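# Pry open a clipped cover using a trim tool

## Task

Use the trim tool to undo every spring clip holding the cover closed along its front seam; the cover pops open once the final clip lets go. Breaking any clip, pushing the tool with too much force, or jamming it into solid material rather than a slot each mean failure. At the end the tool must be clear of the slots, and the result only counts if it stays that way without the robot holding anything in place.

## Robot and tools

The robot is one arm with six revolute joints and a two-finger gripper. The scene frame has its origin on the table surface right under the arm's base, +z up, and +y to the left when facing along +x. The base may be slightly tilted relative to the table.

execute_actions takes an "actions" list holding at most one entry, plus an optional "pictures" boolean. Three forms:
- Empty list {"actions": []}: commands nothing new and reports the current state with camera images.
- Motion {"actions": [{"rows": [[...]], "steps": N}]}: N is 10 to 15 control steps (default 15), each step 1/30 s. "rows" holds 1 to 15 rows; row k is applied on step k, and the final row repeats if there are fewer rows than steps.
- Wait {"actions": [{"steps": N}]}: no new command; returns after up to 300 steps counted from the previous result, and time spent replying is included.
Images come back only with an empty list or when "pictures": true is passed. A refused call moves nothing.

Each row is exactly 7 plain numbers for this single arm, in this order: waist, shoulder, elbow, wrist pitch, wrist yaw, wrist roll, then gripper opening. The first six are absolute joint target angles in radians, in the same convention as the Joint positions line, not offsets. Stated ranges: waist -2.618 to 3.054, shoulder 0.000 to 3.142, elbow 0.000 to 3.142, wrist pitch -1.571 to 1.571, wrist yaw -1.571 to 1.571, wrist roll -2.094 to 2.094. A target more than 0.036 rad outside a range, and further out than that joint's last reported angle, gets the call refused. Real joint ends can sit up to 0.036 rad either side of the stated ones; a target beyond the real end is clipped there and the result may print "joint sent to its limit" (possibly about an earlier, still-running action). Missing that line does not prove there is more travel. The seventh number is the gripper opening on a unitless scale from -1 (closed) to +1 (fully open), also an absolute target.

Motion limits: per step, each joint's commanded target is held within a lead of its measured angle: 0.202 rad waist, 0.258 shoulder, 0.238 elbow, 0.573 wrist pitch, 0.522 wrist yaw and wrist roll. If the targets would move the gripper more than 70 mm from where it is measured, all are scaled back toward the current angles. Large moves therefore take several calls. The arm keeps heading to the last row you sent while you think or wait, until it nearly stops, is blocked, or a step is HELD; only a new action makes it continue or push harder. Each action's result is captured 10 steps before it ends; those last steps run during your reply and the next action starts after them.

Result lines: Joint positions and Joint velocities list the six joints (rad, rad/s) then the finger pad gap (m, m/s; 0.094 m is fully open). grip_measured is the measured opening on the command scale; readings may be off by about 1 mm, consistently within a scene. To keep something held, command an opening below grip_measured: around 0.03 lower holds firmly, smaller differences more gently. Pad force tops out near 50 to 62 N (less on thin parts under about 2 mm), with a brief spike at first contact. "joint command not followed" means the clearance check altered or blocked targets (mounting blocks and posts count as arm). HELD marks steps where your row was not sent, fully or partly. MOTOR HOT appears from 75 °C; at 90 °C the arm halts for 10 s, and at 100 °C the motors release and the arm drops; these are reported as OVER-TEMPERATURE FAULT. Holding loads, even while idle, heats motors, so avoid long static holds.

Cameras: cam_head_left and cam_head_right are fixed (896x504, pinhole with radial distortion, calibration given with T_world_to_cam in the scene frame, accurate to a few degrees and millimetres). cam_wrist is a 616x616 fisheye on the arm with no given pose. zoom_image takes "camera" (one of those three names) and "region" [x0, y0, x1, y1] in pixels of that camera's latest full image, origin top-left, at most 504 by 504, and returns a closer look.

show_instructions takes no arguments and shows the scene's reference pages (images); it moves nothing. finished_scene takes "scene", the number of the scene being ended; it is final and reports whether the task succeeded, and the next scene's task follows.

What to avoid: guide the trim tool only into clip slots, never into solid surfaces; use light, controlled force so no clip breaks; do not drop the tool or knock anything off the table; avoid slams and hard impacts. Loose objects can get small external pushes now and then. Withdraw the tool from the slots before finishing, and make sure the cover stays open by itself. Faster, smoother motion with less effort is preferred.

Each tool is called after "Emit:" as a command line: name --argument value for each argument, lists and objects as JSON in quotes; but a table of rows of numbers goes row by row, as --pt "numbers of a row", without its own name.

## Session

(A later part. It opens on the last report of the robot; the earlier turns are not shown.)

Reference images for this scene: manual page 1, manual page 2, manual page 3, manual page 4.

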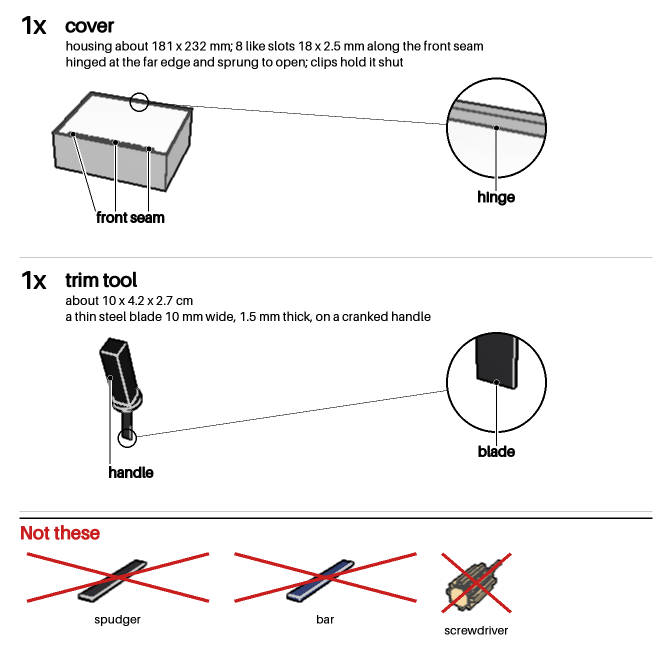

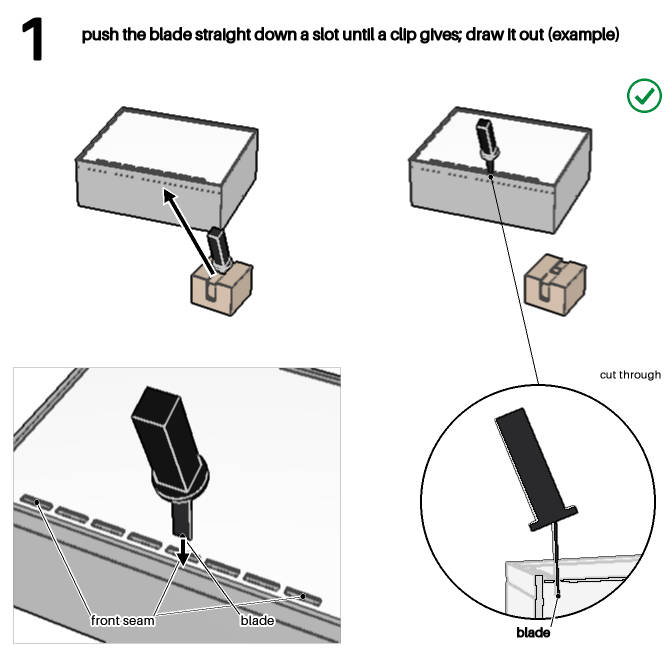

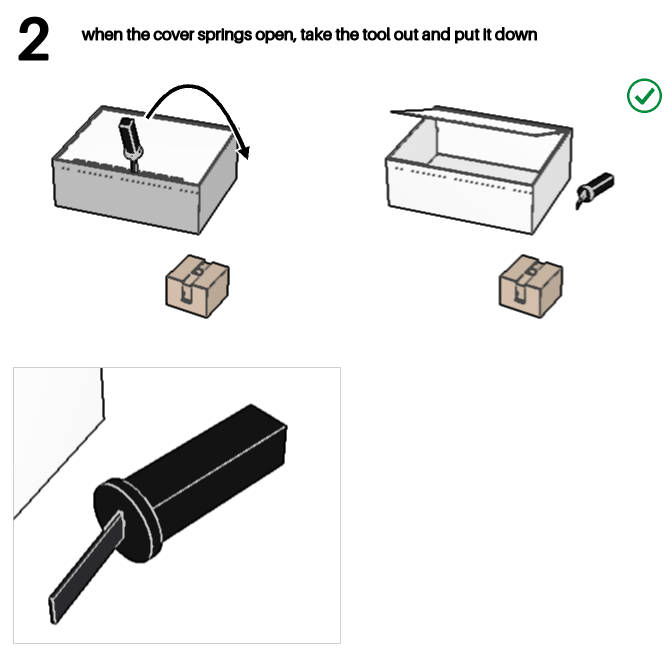

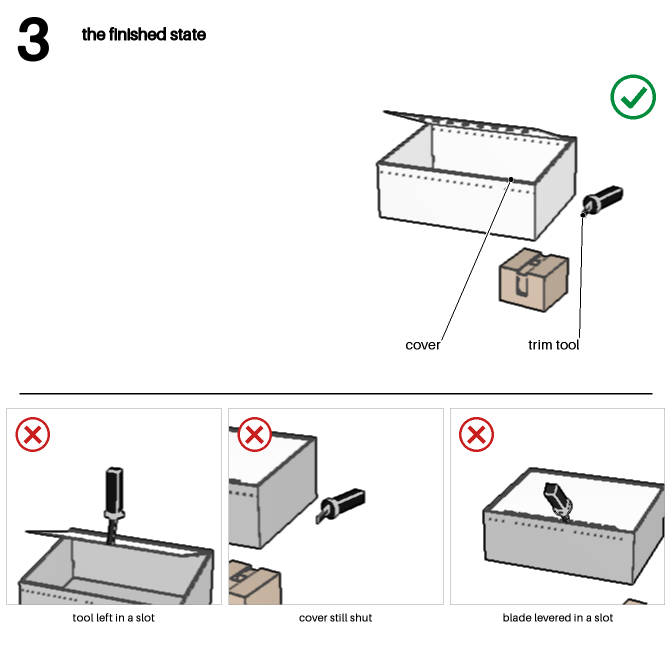

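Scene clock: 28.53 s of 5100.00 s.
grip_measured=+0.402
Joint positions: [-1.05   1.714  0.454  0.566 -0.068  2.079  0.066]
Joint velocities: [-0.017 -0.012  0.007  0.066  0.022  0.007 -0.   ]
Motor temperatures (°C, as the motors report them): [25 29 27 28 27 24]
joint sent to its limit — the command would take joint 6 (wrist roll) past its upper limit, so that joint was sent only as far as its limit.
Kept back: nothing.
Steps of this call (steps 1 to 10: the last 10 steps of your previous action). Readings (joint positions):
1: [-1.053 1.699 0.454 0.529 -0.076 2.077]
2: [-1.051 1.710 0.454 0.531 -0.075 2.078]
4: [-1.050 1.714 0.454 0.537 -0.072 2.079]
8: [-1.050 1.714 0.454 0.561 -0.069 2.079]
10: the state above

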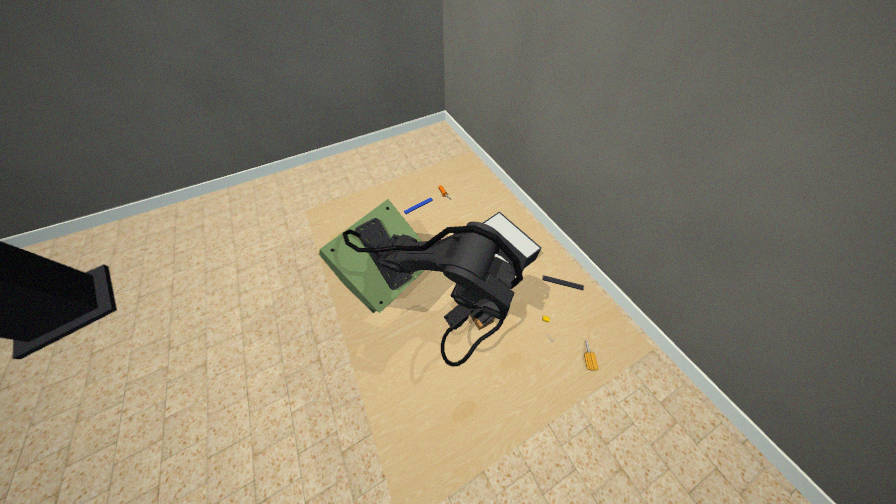

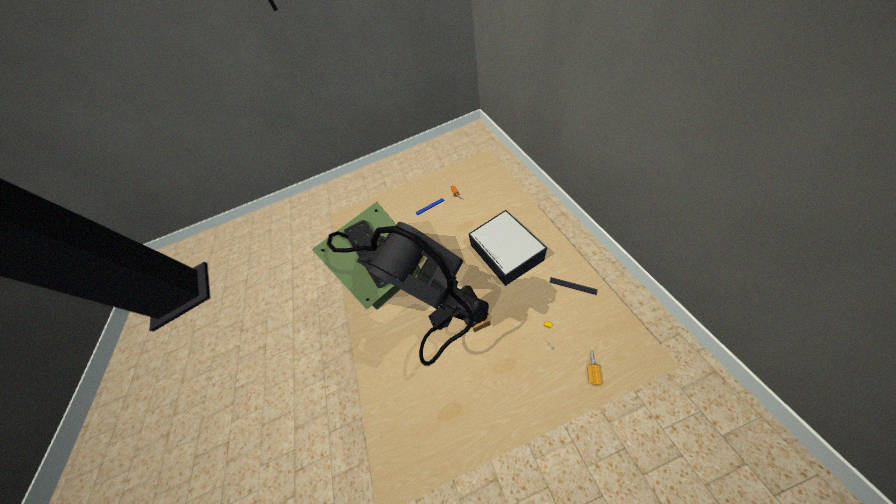

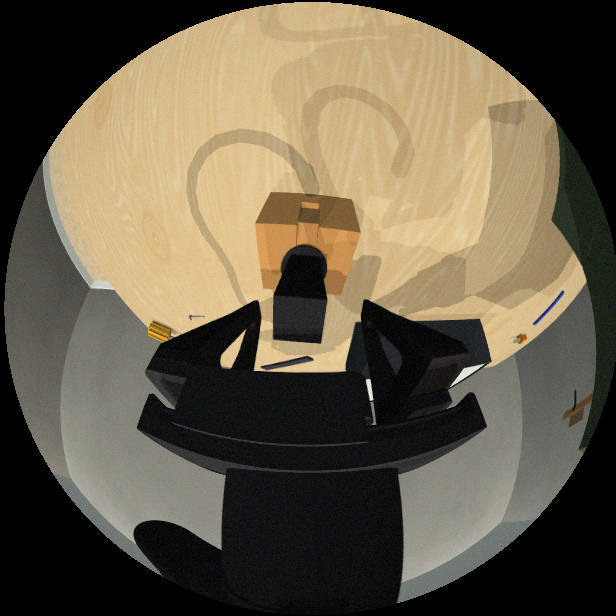

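Emit:
execute_actions --actions '[{"rows": [[-1.042,1.755,0.50,0.605,-0.054,2.08,0.4],[-1.043,1.79,0.52,0.63,-0.053,2.08,0.4],[-1.043,1.822,0.537,0.648,-0.052,2.08,0.4]], "steps": 14}]'

Emit:
execute_actions --actions '[{"steps": 20}]' --pictures true

Scene clock: 30.77 s of 5100.00 s.
grip_measured=+0.402
Joint positions: [-1.05   1.775  0.497  0.604 -0.066  2.08   0.066]
Joint velocities: [ 0.002  0.632  0.466  0.242 -0.022  0.051 -0.001]
Motor temperatures (°C, as the motors report them): [25 29 27 28 27 24]
joint sent to its limit — the command would take joint 6 (wrist roll) past its upper limit, so that joint was sent only as far as its limit.
Steps of this call (steps 1 to 30: the robot went on to your last target; steps 31 to 63: nothing new was sent; steps 64 to 67: the first 4 steps of this action). Readings (joint positions):
64: [-1.050 1.717 0.457 0.575 -0.067 2.080]
65: [-1.050 1.729 0.465 0.582 -0.067 2.080]
67: the state above

Scene clock: 31.43 s of 5100.00 s.
grip_measured=+0.402
Joint positions: [-1.05   1.798  0.512  0.617 -0.06   2.08   0.066]
Joint velocities: [-0.002 -0.007  0.012 -0.022 -0.037  0.051 -0.   ]
Motor temperatures (°C, as the motors report them): [25 29 27 28 27 24]
Kept back: nothing.
Steps of this call (steps 1 to 10: the last 10 steps of your previous action; steps 11 to 20: the robot went on to your last target). Readings (joint positions):
1: [-1.050 1.792 0.509 0.613 -0.066 2.080]
2: [-1.050 1.798 0.512 0.616 -0.062 2.080]
4: [-1.050 1.798 0.512 0.617 -0.060 2.080]
8: [-1.050 1.798 0.512 0.617 -0.060 2.080]
20: the state above

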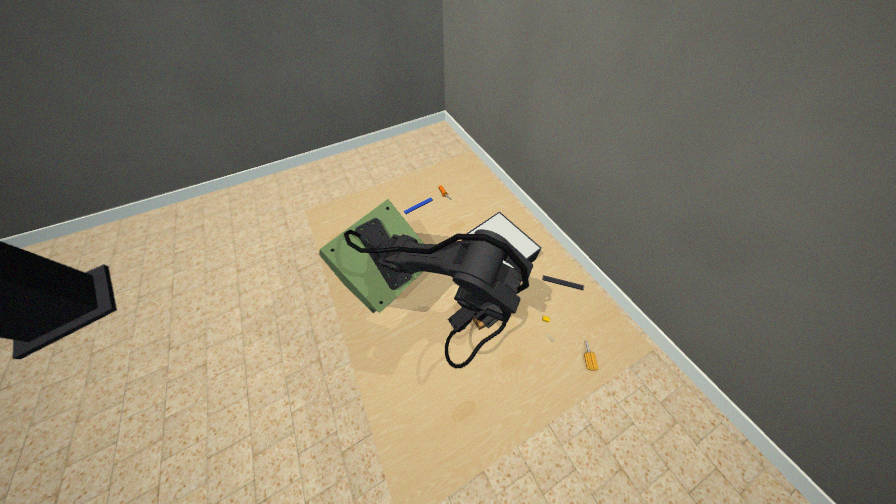

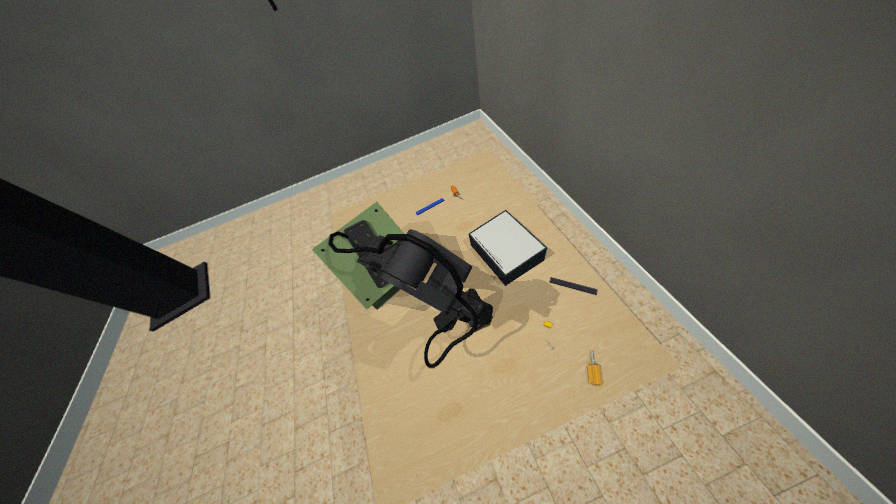

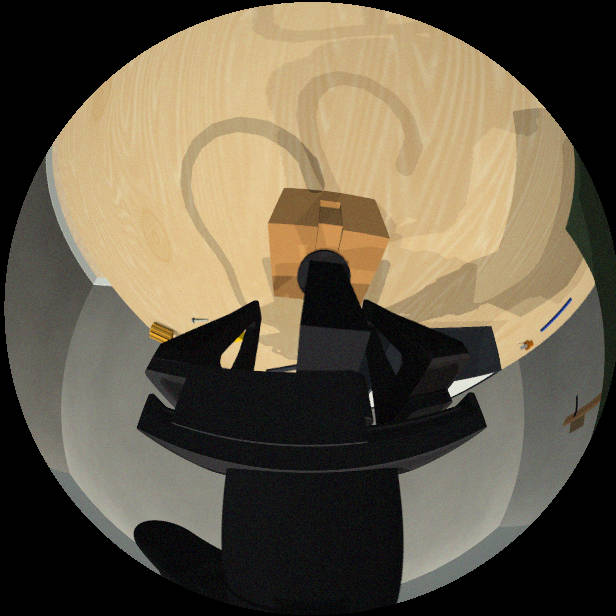

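Emit:
execute_actions --actions '[{"rows": [[-1.043,1.805,0.535,0.60,-0.052,2.08,0.4],[-1.043,1.805,0.535,0.578,-0.052,2.08,0.4]], "steps": 12}]'

Emit:
execute_actions --actions '[{"steps": 20}]' --pictures true

Scene clock: 32.97 s of 5100.00 s.
grip_measured=+0.402
Joint positions: [-1.05   1.798  0.512  0.614 -0.06   2.08   0.066]
Joint velocities: [-0.012  0.007 -0.017 -0.022 -0.007  0.022  0.   ]
Motor temperatures (°C, as the motors report them): [25 29 27 28 27 24]
Steps of this call (steps 1 to 15: the robot went on to your last target; steps 16 to 44: nothing new was sent; steps 45 to 46: the first 2 steps of this action). Readings (joint positions):
45: [-1.050 1.798 0.512 0.616 -0.060 2.080]
46: the state above

Scene clock: 33.63 s of 5100.00 s.
grip_measured=+0.402
Joint positions: [-1.05   1.798  0.512  0.614 -0.06   2.08   0.066]
Joint velocities: [ 0.002  0.002  0.012 -0.066 -0.022 -0.037  0.001]
Motor temperatures (°C, as the motors report them): [25 29 27 28 27 24]
Kept back: nothing.
Steps of this call (steps 1 to 10: the last 10 steps of your previous action; steps 11 to 15: the robot went on to your last target; steps 16 to 20: nothing new was sent). Readings (joint positions):
1: [-1.050 1.798 0.512 0.614 -0.060 2.080]
2: [-1.050 1.798 0.512 0.614 -0.060 2.080]
4: [-1.050 1.798 0.512 0.614 -0.060 2.080]
8: [-1.050 1.798 0.512 0.614 -0.060 2.080]
20: the state above
The arm was judged still, so your last target was given up. Only a new action makes it travel on or press farther. Fingers that are still opening or closing keep moving.

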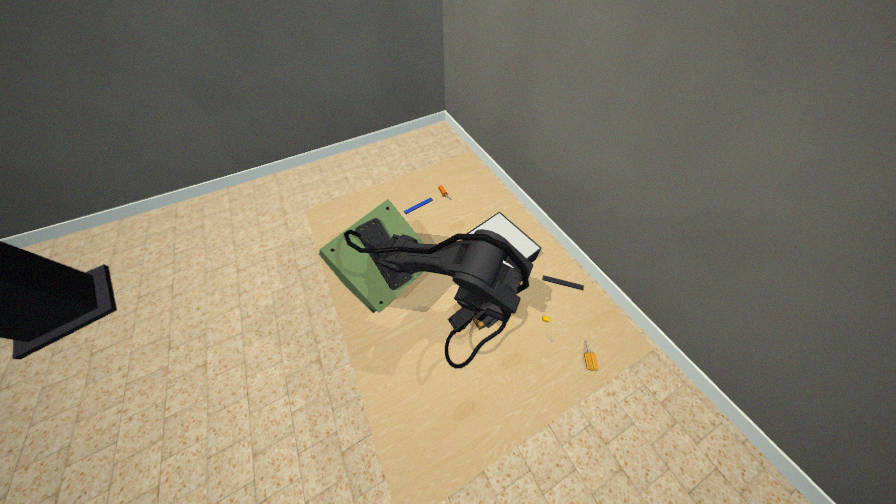

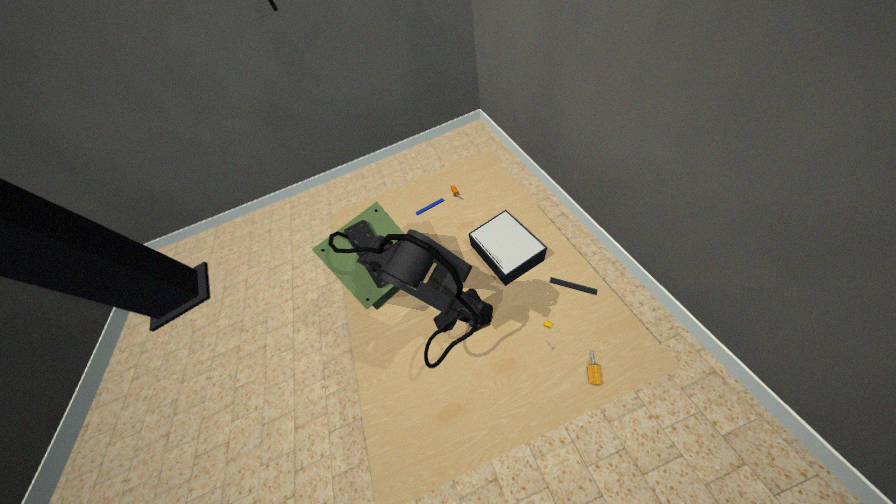

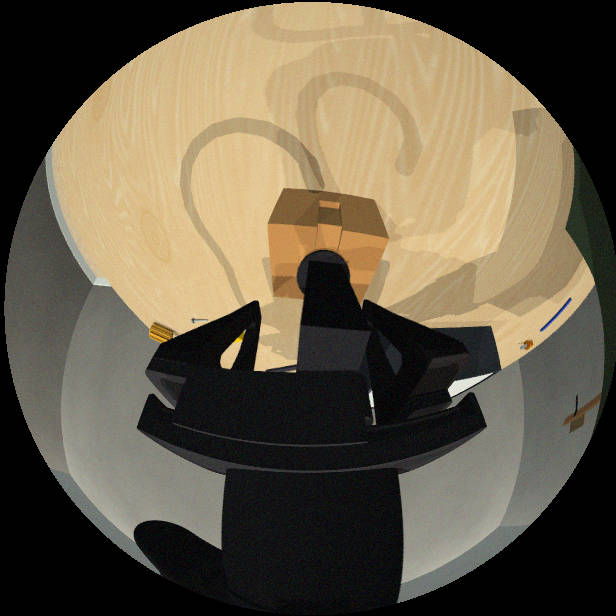

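Emit:
execute_actions --actions '[{"rows": [[-1.043,1.80,0.53,0.55,-0.052,2.08,0.4],[-1.043,1.80,0.53,0.55,-0.052,2.08,0.4],[-1.043,1.80,0.53,0.55,-0.052,2.08,0.4],[-1.043,1.80,0.53,0.565,-0.052,2.08,0.4]], "steps": 12}]'

Emit:
execute_actions --actions '[{"steps": 15}]' --pictures true

Scene clock: 34.13 s of 5100.00 s.
grip_measured=+0.402
Joint positions: [-1.05   1.796  0.512  0.609 -0.06   2.08   0.066]
Joint velocities: [ 0.007 -0.007  0.007 -0.11   0.022 -0.051 -0.   ]
Motor temperatures (°C, as the motors report them): [25 29 27 28 27 24]
Steps of this call (steps 1 to 13: nothing new was sent; steps 14 to 15: the first 2 steps of this action). Readings (joint positions):
14: [-1.050 1.796 0.512 0.611 -0.060 2.080]
15: the state above

Scene clock: 34.63 s of 5100.00 s.
grip_measured=+0.402
Joint positions: [-1.05   1.796  0.512  0.606 -0.06   2.08   0.066]
Joint velocities: [-0.012 -0.002 -0.002 -0.037 -0.037 -0.051  0.001]
Motor temperatures (°C, as the motors report them): [25 29 26 28 27 24]
Kept back: nothing.
Steps of this call (steps 1 to 10: the last 10 steps of your previous action; steps 11 to 15: the robot went on to your last target). Readings (joint positions):
1: [-1.050 1.796 0.512 0.607 -0.060 2.080]
2: [-1.050 1.796 0.512 0.606 -0.060 2.080]
4: [-1.050 1.796 0.512 0.606 -0.060 2.080]
8: [-1.050 1.796 0.512 0.606 -0.060 2.080]
15: the state above
The arm was judged still, so your last target was given up. Only a new action makes it travel on or press farther. Fingers that are still opening or closing keep moving.

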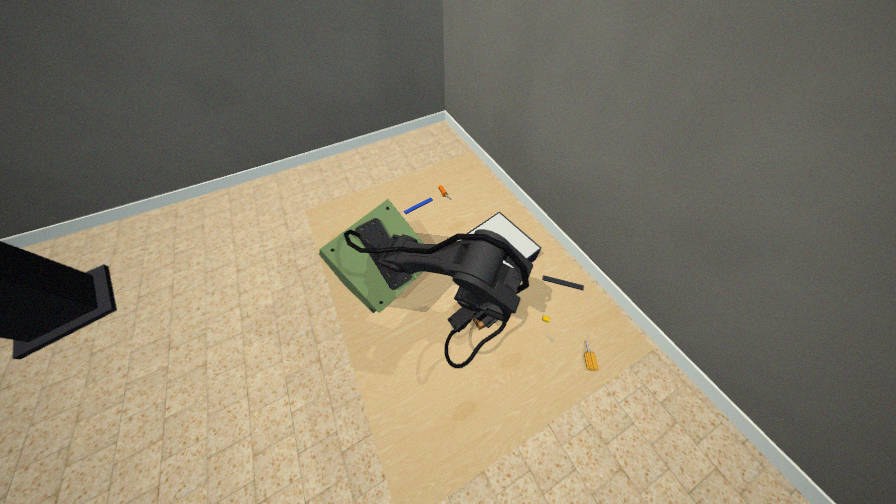

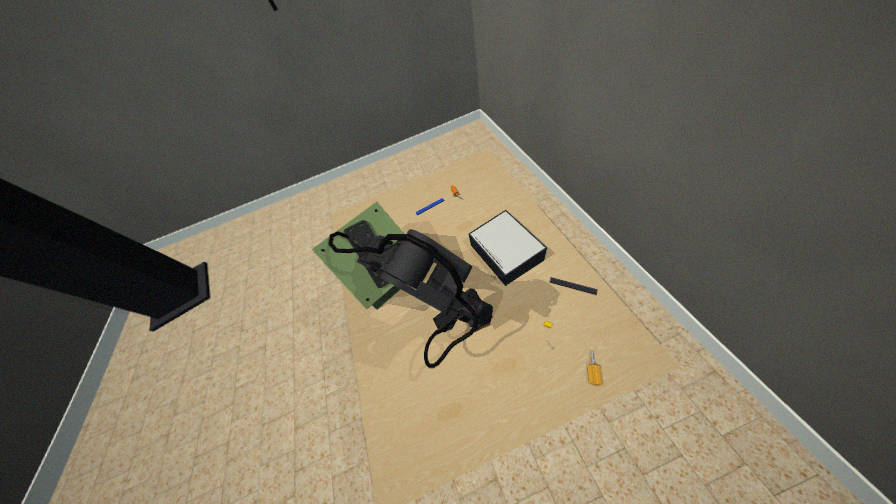

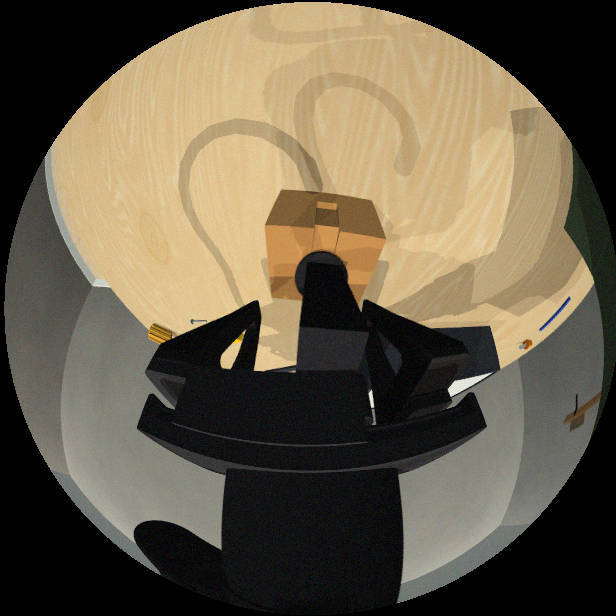

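Emit:
zoom_image --camera "cam_wrist" --region '[230, 230, 430, 400]'

Emit:
zoom_image --camera "cam_head_right" --region '[400, 270, 520, 370]'

Region (230, 230, 430, 400) of cam_wrist's 616x616 image, scaled by 2.520, with more detail than that image has; it fills the top 428 rows of this view, and the rest is white.

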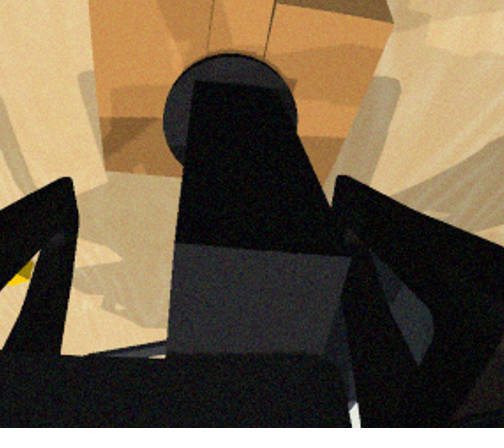

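Region (400, 270, 520, 370) of cam_head_right's 896x504 image, scaled by 4.200, with more detail than that image has.

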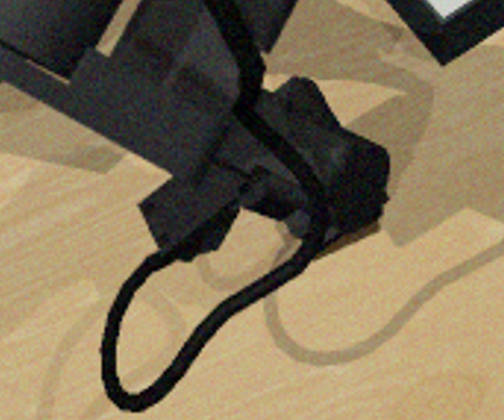

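Emit:
execute_actions --actions '[{"rows": [[-1.043,1.77,0.49,0.58,-0.055,2.08,0.4],[-1.043,1.74,0.46,0.56,-0.055,2.08,0.4],[-1.042,1.71,0.44,0.555,-0.055,2.08,0.4]], "steps": 14}]'

Emit:
execute_actions --actions '[{"steps": 15}]' --pictures true

Scene clock: 36.70 s of 5100.00 s.
grip_measured=+0.402
Joint positions: [-1.05   1.75   0.484  0.596 -0.06   2.08   0.066]
Joint velocities: [ 0.002 -0.574 -0.383 -0.037 -0.022 -0.051  0.001]
Motor temperatures (°C, as the motors report them): [25 29 26 28 27 24]
Steps of this call (steps 1 to 58: nothing new was sent; steps 59 to 62: the first 4 steps of this action). Readings (joint positions):
59: [-1.050 1.793 0.512 0.605 -0.060 2.080]
60: [-1.050 1.786 0.509 0.603 -0.060 2.080]
62: the state above

Scene clock: 37.20 s of 5100.00 s.
grip_measured=+0.402
Joint positions: [-1.05   1.722  0.466  0.583 -0.06   2.08   0.066]
Joint velocities: [-0.017  0.002 -0.012 -0.051  0.037  0.037  0.002]
Motor temperatures (°C, as the motors report them): [25 30 26 28 27 24]
Kept back: nothing.
Steps of this call (steps 1 to 10: the last 10 steps of your previous action; steps 11 to 15: the robot went on to your last target). Readings (joint positions):
1: [-1.050 1.734 0.474 0.593 -0.060 2.080]
2: [-1.050 1.725 0.469 0.591 -0.060 2.080]
4: [-1.050 1.722 0.466 0.589 -0.060 2.080]
8: [-1.050 1.722 0.466 0.585 -0.060 2.080]
15: the state above

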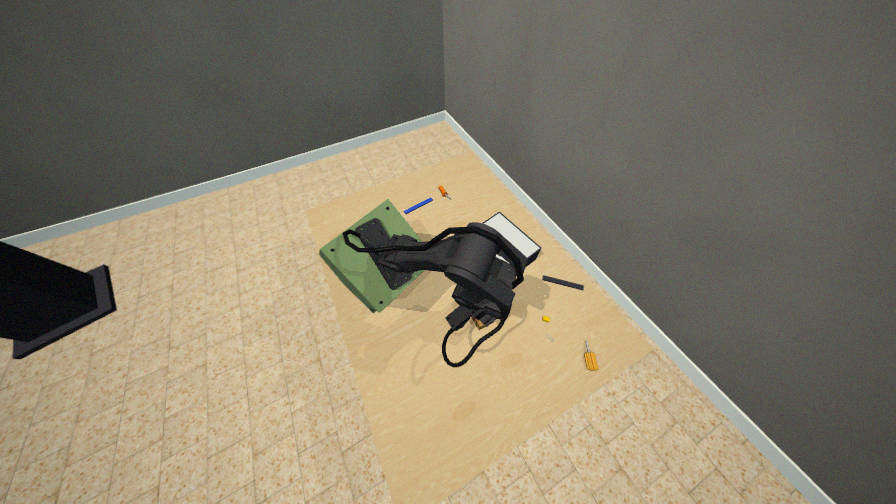

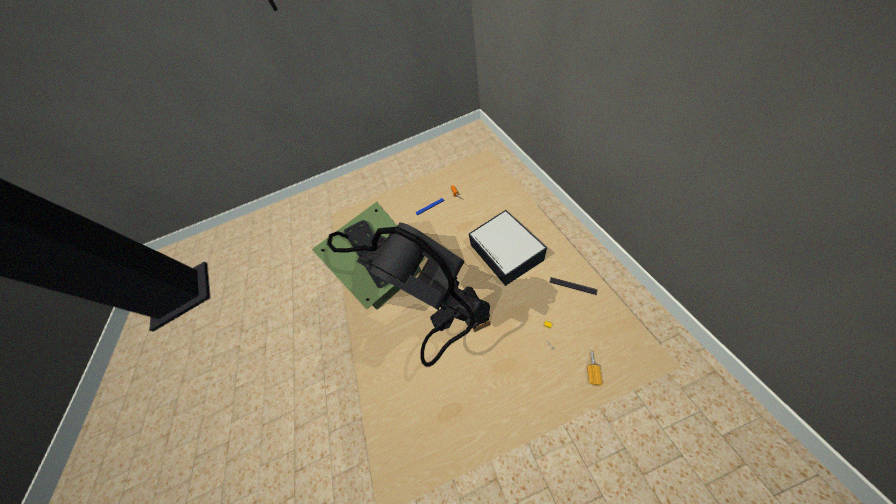

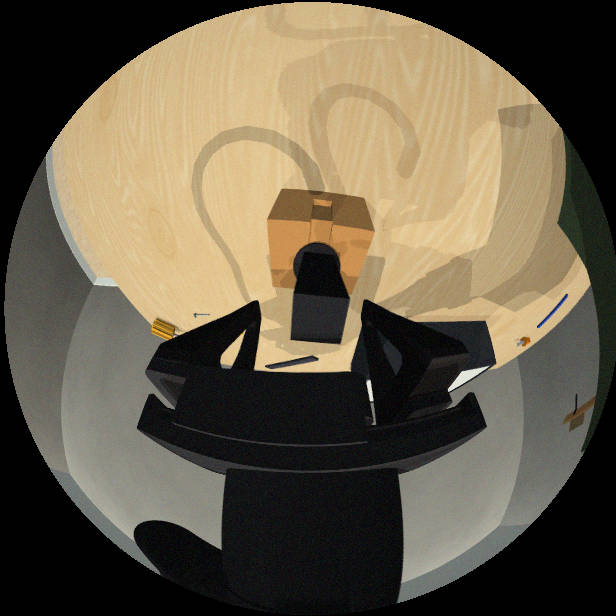

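Emit:
execute_actions --actions '[{"rows": [[-1.042,1.715,0.445,0.50,-0.055,2.08,0.4],[-1.042,1.715,0.445,0.50,-0.055,2.08,0.4],[-1.042,1.715,0.445,0.50,-0.055,2.08,0.4],[-1.042,1.715,0.445,0.545,-0.055,2.08,0.4]], "steps": 12}]'

Emit:
execute_actions --actions '[{"steps": 12}]' --pictures true

Scene clock: 39.90 s of 5100.00 s.
grip_measured=+0.402
Joint positions: [-1.05   1.722  0.466  0.569 -0.06   2.08   0.066]
Joint velocities: [-0.007 -0.002 -0.007 -0.286 -0.007  0.022  0.   ]
Motor temperatures (°C, as the motors report them): [25 30 26 28 27 24]
Steps of this call (steps 1 to 15: the robot went on to your last target; steps 16 to 79: nothing new was sent; steps 80 to 81: the first 2 steps of this action). Readings (joint positions):
80: [-1.050 1.722 0.466 0.577 -0.060 2.080]
81: the state above

Scene clock: 40.30 s of 5100.00 s.
grip_measured=+0.402
Joint positions: [-1.05   1.722  0.466  0.556 -0.06   2.08   0.066]
Joint velocities: [-0.012 -0.002 -0.007  0.051 -0.066 -0.037  0.001]
Motor temperatures (°C, as the motors report them): [25 30 26 28 27 24]
Kept back: nothing.
Steps of this call (steps 1 to 10: the last 10 steps of your previous action; steps 11 to 12: the robot went on to your last target). Readings (joint positions):
1: [-1.050 1.722 0.466 0.559 -0.060 2.080]
2: [-1.050 1.722 0.466 0.556 -0.060 2.080]
4: [-1.050 1.722 0.466 0.556 -0.060 2.080]
8: [-1.050 1.722 0.466 0.556 -0.060 2.080]
12: the state above

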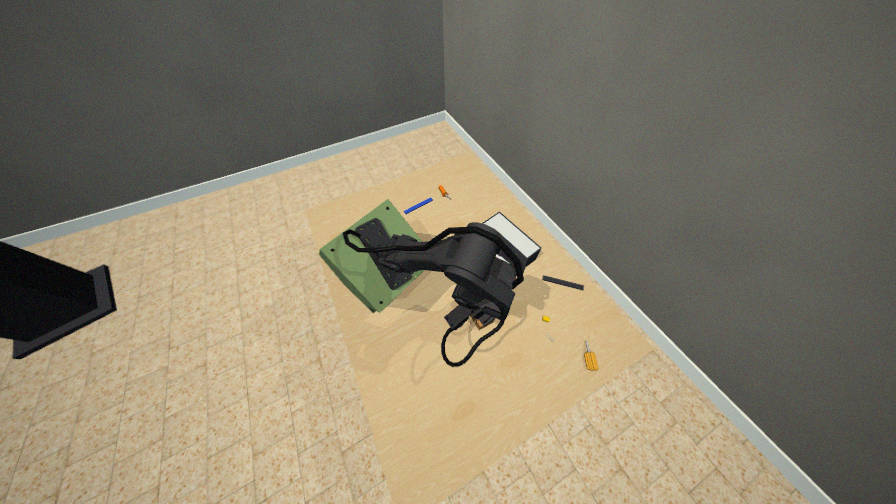

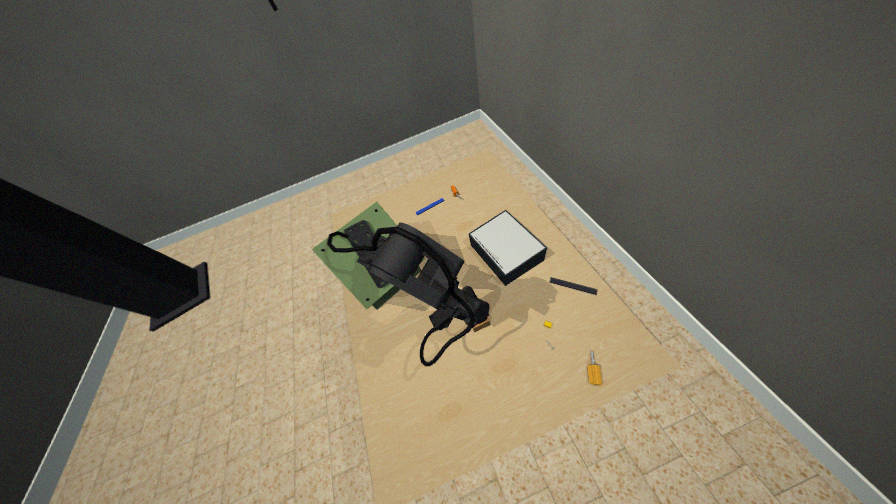

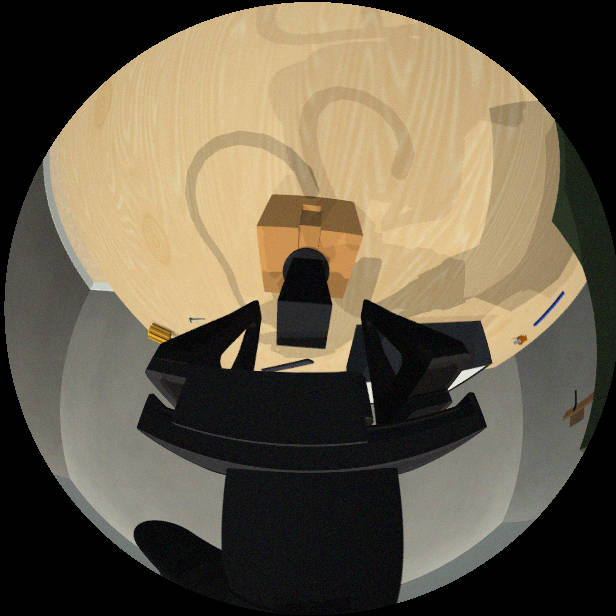

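Emit:
execute_actions --actions '[{"rows": [[-1.042,1.755,0.49,0.575,-0.055,2.08,0.4],[-1.042,1.79,0.515,0.585,-0.055,2.08,0.4],[-1.042,1.822,0.537,0.592,-0.055,2.08,0.4]], "steps": 14}]'

Emit:
execute_actions --actions '[{"steps": 16}]' --pictures true

Scene clock: 41.00 s of 5100.00 s.
grip_measured=+0.402
Joint positions: [-1.05   1.774  0.496  0.571 -0.06   2.08   0.066]
Joint velocities: [-0.022  0.652  0.398  0.139  0.022  0.066 -0.001]
Motor temperatures (°C, as the motors report them): [25 30 26 28 27 24]
Steps of this call (steps 1 to 17: the robot went on to your last target; steps 18 to 21: the first 4 steps of this action). Readings (joint positions):
18: [-1.050 1.723 0.466 0.558 -0.060 2.080]
19: [-1.050 1.732 0.470 0.562 -0.060 2.080]
21: the state above

Scene clock: 41.53 s of 5100.00 s.
grip_measured=+0.402
Joint positions: [-1.05   1.802  0.513  0.578 -0.058  2.08   0.066]
Joint velocities: [-0.007 -0.002 -0.002 -0.051  0.066  0.037  0.002]
Motor temperatures (°C, as the motors report them): [25 30 26 28 27 24]
Kept back: nothing.
Steps of this call (steps 1 to 10: the last 10 steps of your previous action; steps 11 to 16: the robot went on to your last target). Readings (joint positions):
1: [-1.050 1.791 0.507 0.574 -0.060 2.080]
2: [-1.050 1.801 0.513 0.576 -0.060 2.080]
4: [-1.050 1.802 0.513 0.578 -0.058 2.080]
8: [-1.050 1.802 0.513 0.578 -0.058 2.080]
16: the state above

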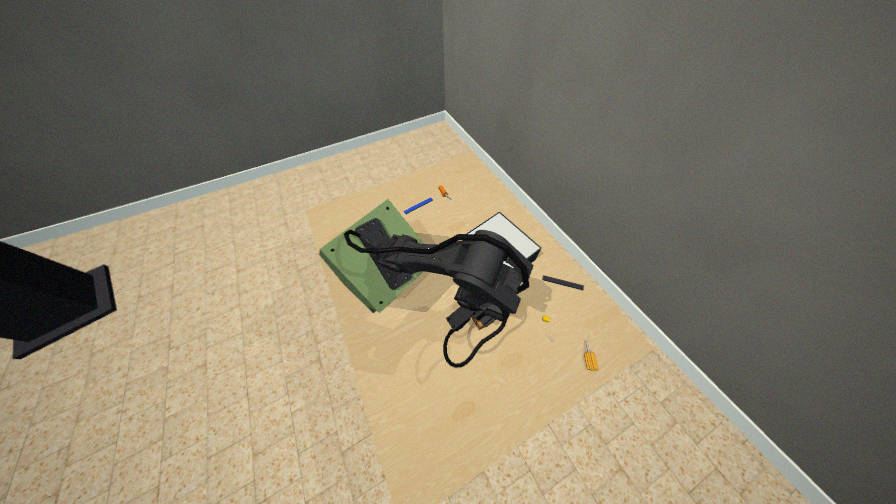

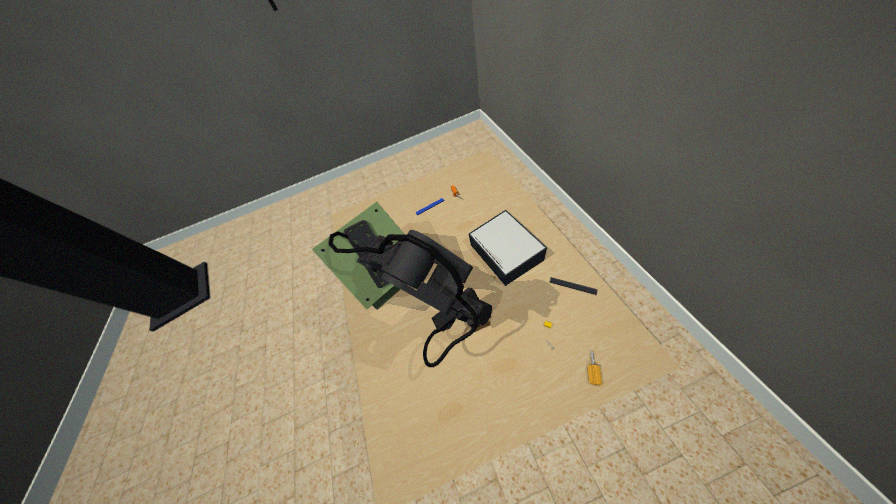

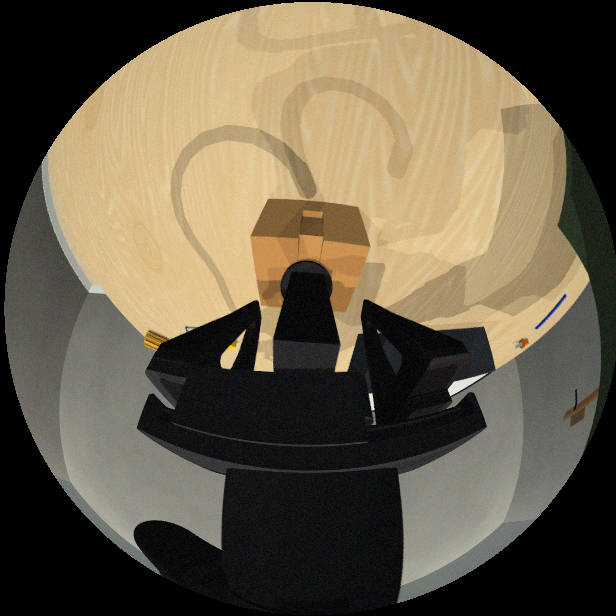

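Emit:
zoom_image --camera "cam_wrist" --region '[230, 180, 400, 380]'

Region (230, 180, 400, 380) of cam_wrist's 616x616 image, scaled by 2.520, with more detail than that image has; it fills the left 428 columns of this view, and the rest is white.

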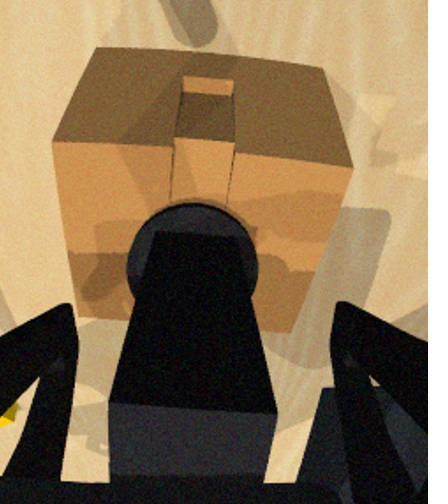

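Emit:
execute_actions --actions '[{"rows": [[-1.015,1.825,0.54,0.595,-0.04,2.08,0.4],[-1.015,1.825,0.54,0.595,-0.04,2.08,0.4],[-1.030,1.825,0.54,0.595,-0.045,2.08,0.4]], "steps": 12}]'

Emit:
execute_actions --actions '[{"steps": 14}]' --pictures true

Scene clock: 44.57 s of 5100.00 s.
grip_measured=+0.402
Joint positions: [-1.042  1.802  0.513  0.578 -0.05   2.08   0.066]
Joint velocities: [ 0.164 -0.002 -0.002 -0.022  0.095  0.037 -0.001]
Motor temperatures (°C, as the motors report them): [25 30 26 28 27 24]
Steps of this call (steps 1 to 15: the robot went on to your last target; steps 16 to 89: nothing new was sent; steps 90 to 91: the first 2 steps of this action). Readings (joint positions):
90: [-1.047 1.802 0.513 0.578 -0.054 2.080]
91: the state above

Scene clock: 45.03 s of 5100.00 s.
grip_measured=+0.402
Joint positions: [-1.038  1.802  0.513  0.581 -0.043  2.08   0.066]
Joint velocities: [-0.002  0.012 -0.002  0.007 -0.037 -0.037 -0.001]
Motor temperatures (°C, as the motors report them): [25 30 26 28 27 24]
Kept back: nothing.
Steps of this call (steps 1 to 10: the last 10 steps of your previous action; steps 11 to 14: the robot went on to your last target). Readings (joint positions):
1: [-1.039 1.802 0.513 0.579 -0.048 2.080]
2: [-1.038 1.802 0.513 0.580 -0.047 2.080]
4: [-1.038 1.802 0.513 0.581 -0.044 2.080]
8: [-1.038 1.802 0.513 0.581 -0.043 2.080]
14: the state above

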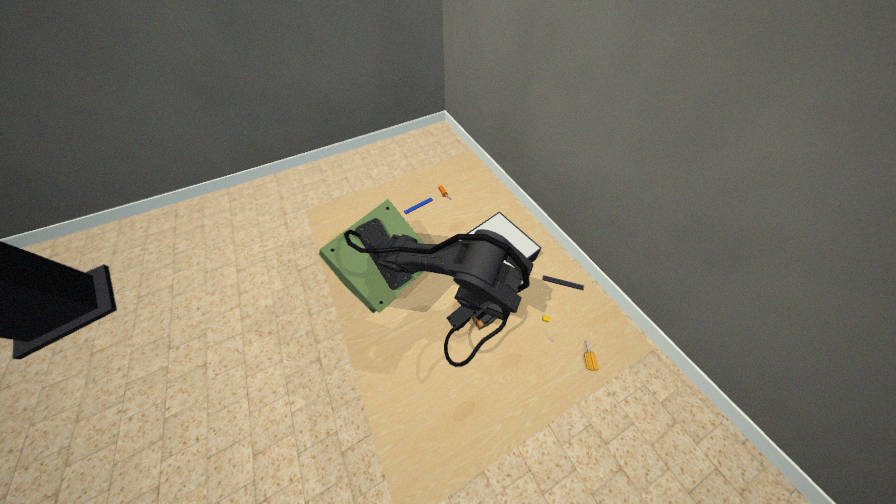

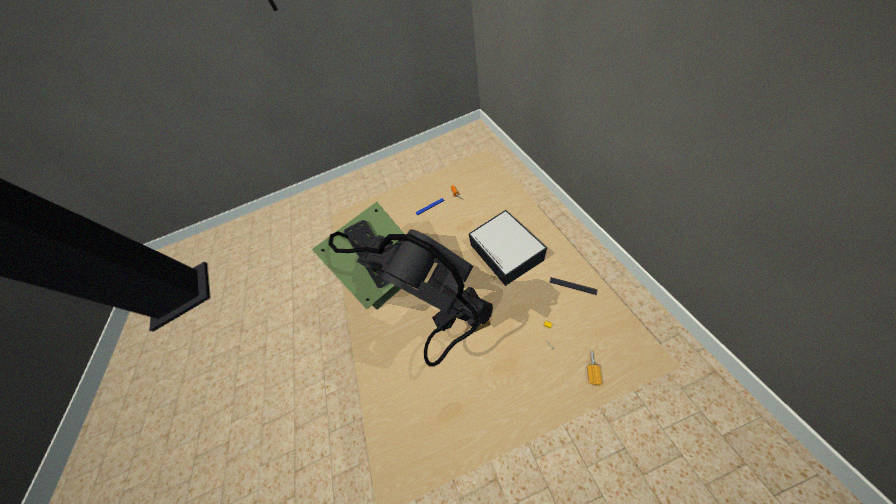

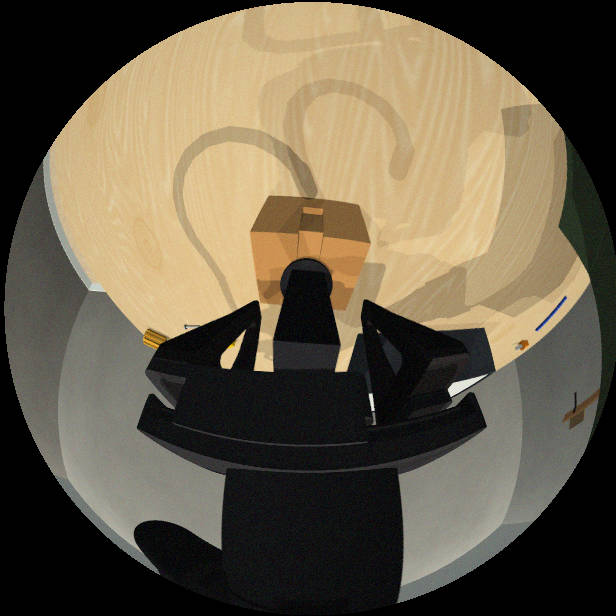

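Emit:
execute_actions --actions '[{"rows": [[-1.030,1.825,0.54,0.595,-0.045,2.08,0.0],[-1.030,1.825,0.54,0.595,-0.045,2.08,-0.3],[-1.030,1.825,0.54,0.595,-0.045,2.08,-0.45]], "steps": 15}]'

Emit:
execute_actions --actions '[{"steps": 20}]' --pictures true

Scene clock: 45.57 s of 5100.00 s.
grip_measured=-0.441
Joint positions: [-1.037  1.798  0.519  0.602 -0.028  2.078  0.026]
Joint velocities: [-0.002  0.007  0.012  0.037  0.051 -0.037 -0.014]
Motor temperatures (°C, as the motors report them): [25 30 26 28 27 24]
Steps of this call (steps 1 to 11: the robot went on to your last target; steps 12 to 16: the first 5 steps of this action). Readings (joint positions):
12: [-1.038 1.802 0.513 0.582 -0.042 2.080]
13: [-1.038 1.801 0.513 0.587 -0.034 2.079]
15: [-1.037 1.798 0.519 0.602 -0.028 2.078]
16: the state above

Scene clock: 46.23 s of 5100.00 s.
grip_measured=-0.448
Joint positions: [-1.037  1.798  0.519  0.602 -0.028  2.078  0.026]
Joint velocities: [ 0.007 -0.002  0.002 -0.007  0.066 -0.007 -0.001]
Motor temperatures (°C, as the motors report them): [25 30 26 28 27 24]
Kept back: nothing.
Steps of this call (steps 1 to 10: the last 10 steps of your previous action; steps 11 to 15: the robot went on to your last target; steps 16 to 20: nothing new was sent). Readings (joint positions):
1: [-1.037 1.798 0.519 0.602 -0.028 2.078]
2: [-1.037 1.798 0.519 0.602 -0.028 2.078]
4: [-1.037 1.798 0.519 0.602 -0.028 2.078]
8: [-1.037 1.798 0.519 0.602 -0.028 2.078]
20: the state above
The arm was judged still, so your last target was given up. Only a new action makes it travel on or press farther. Fingers that are still opening or closing keep moving.

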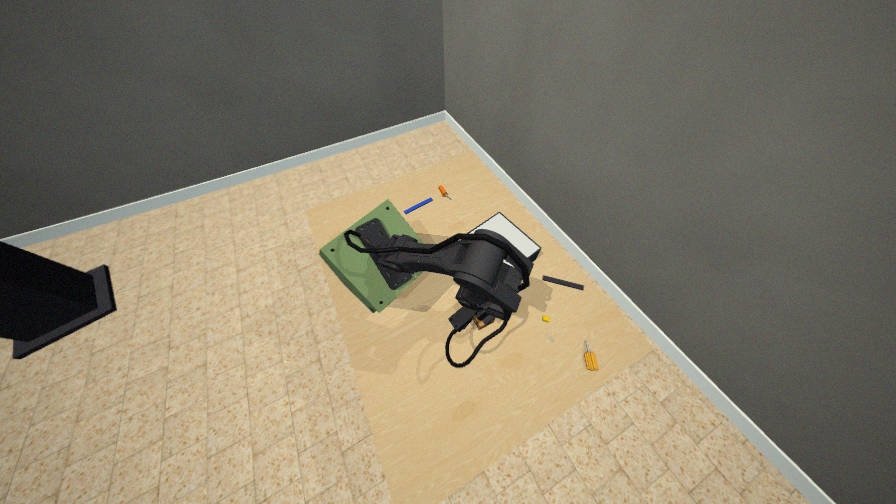

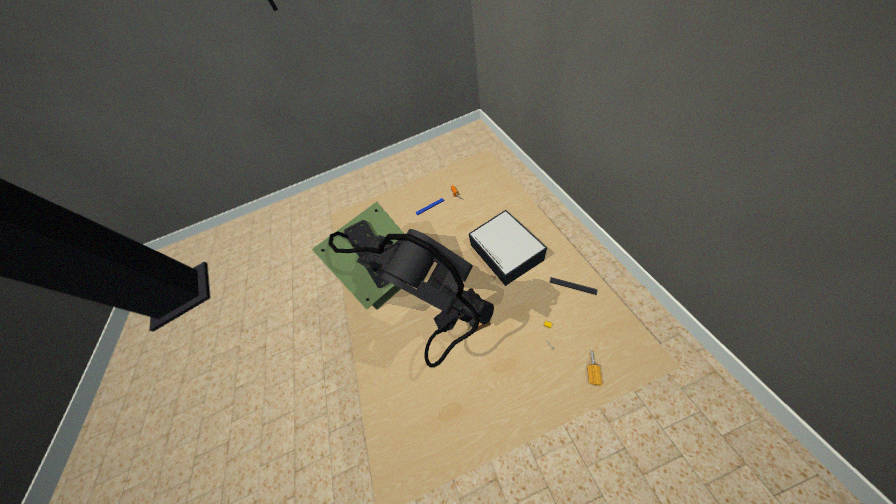

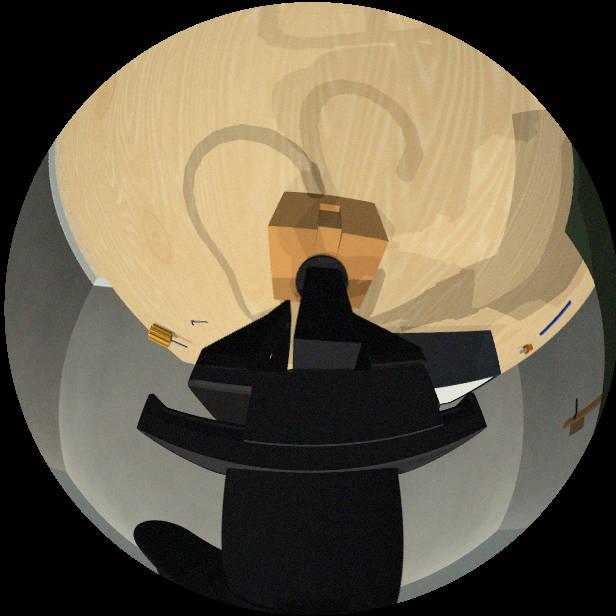

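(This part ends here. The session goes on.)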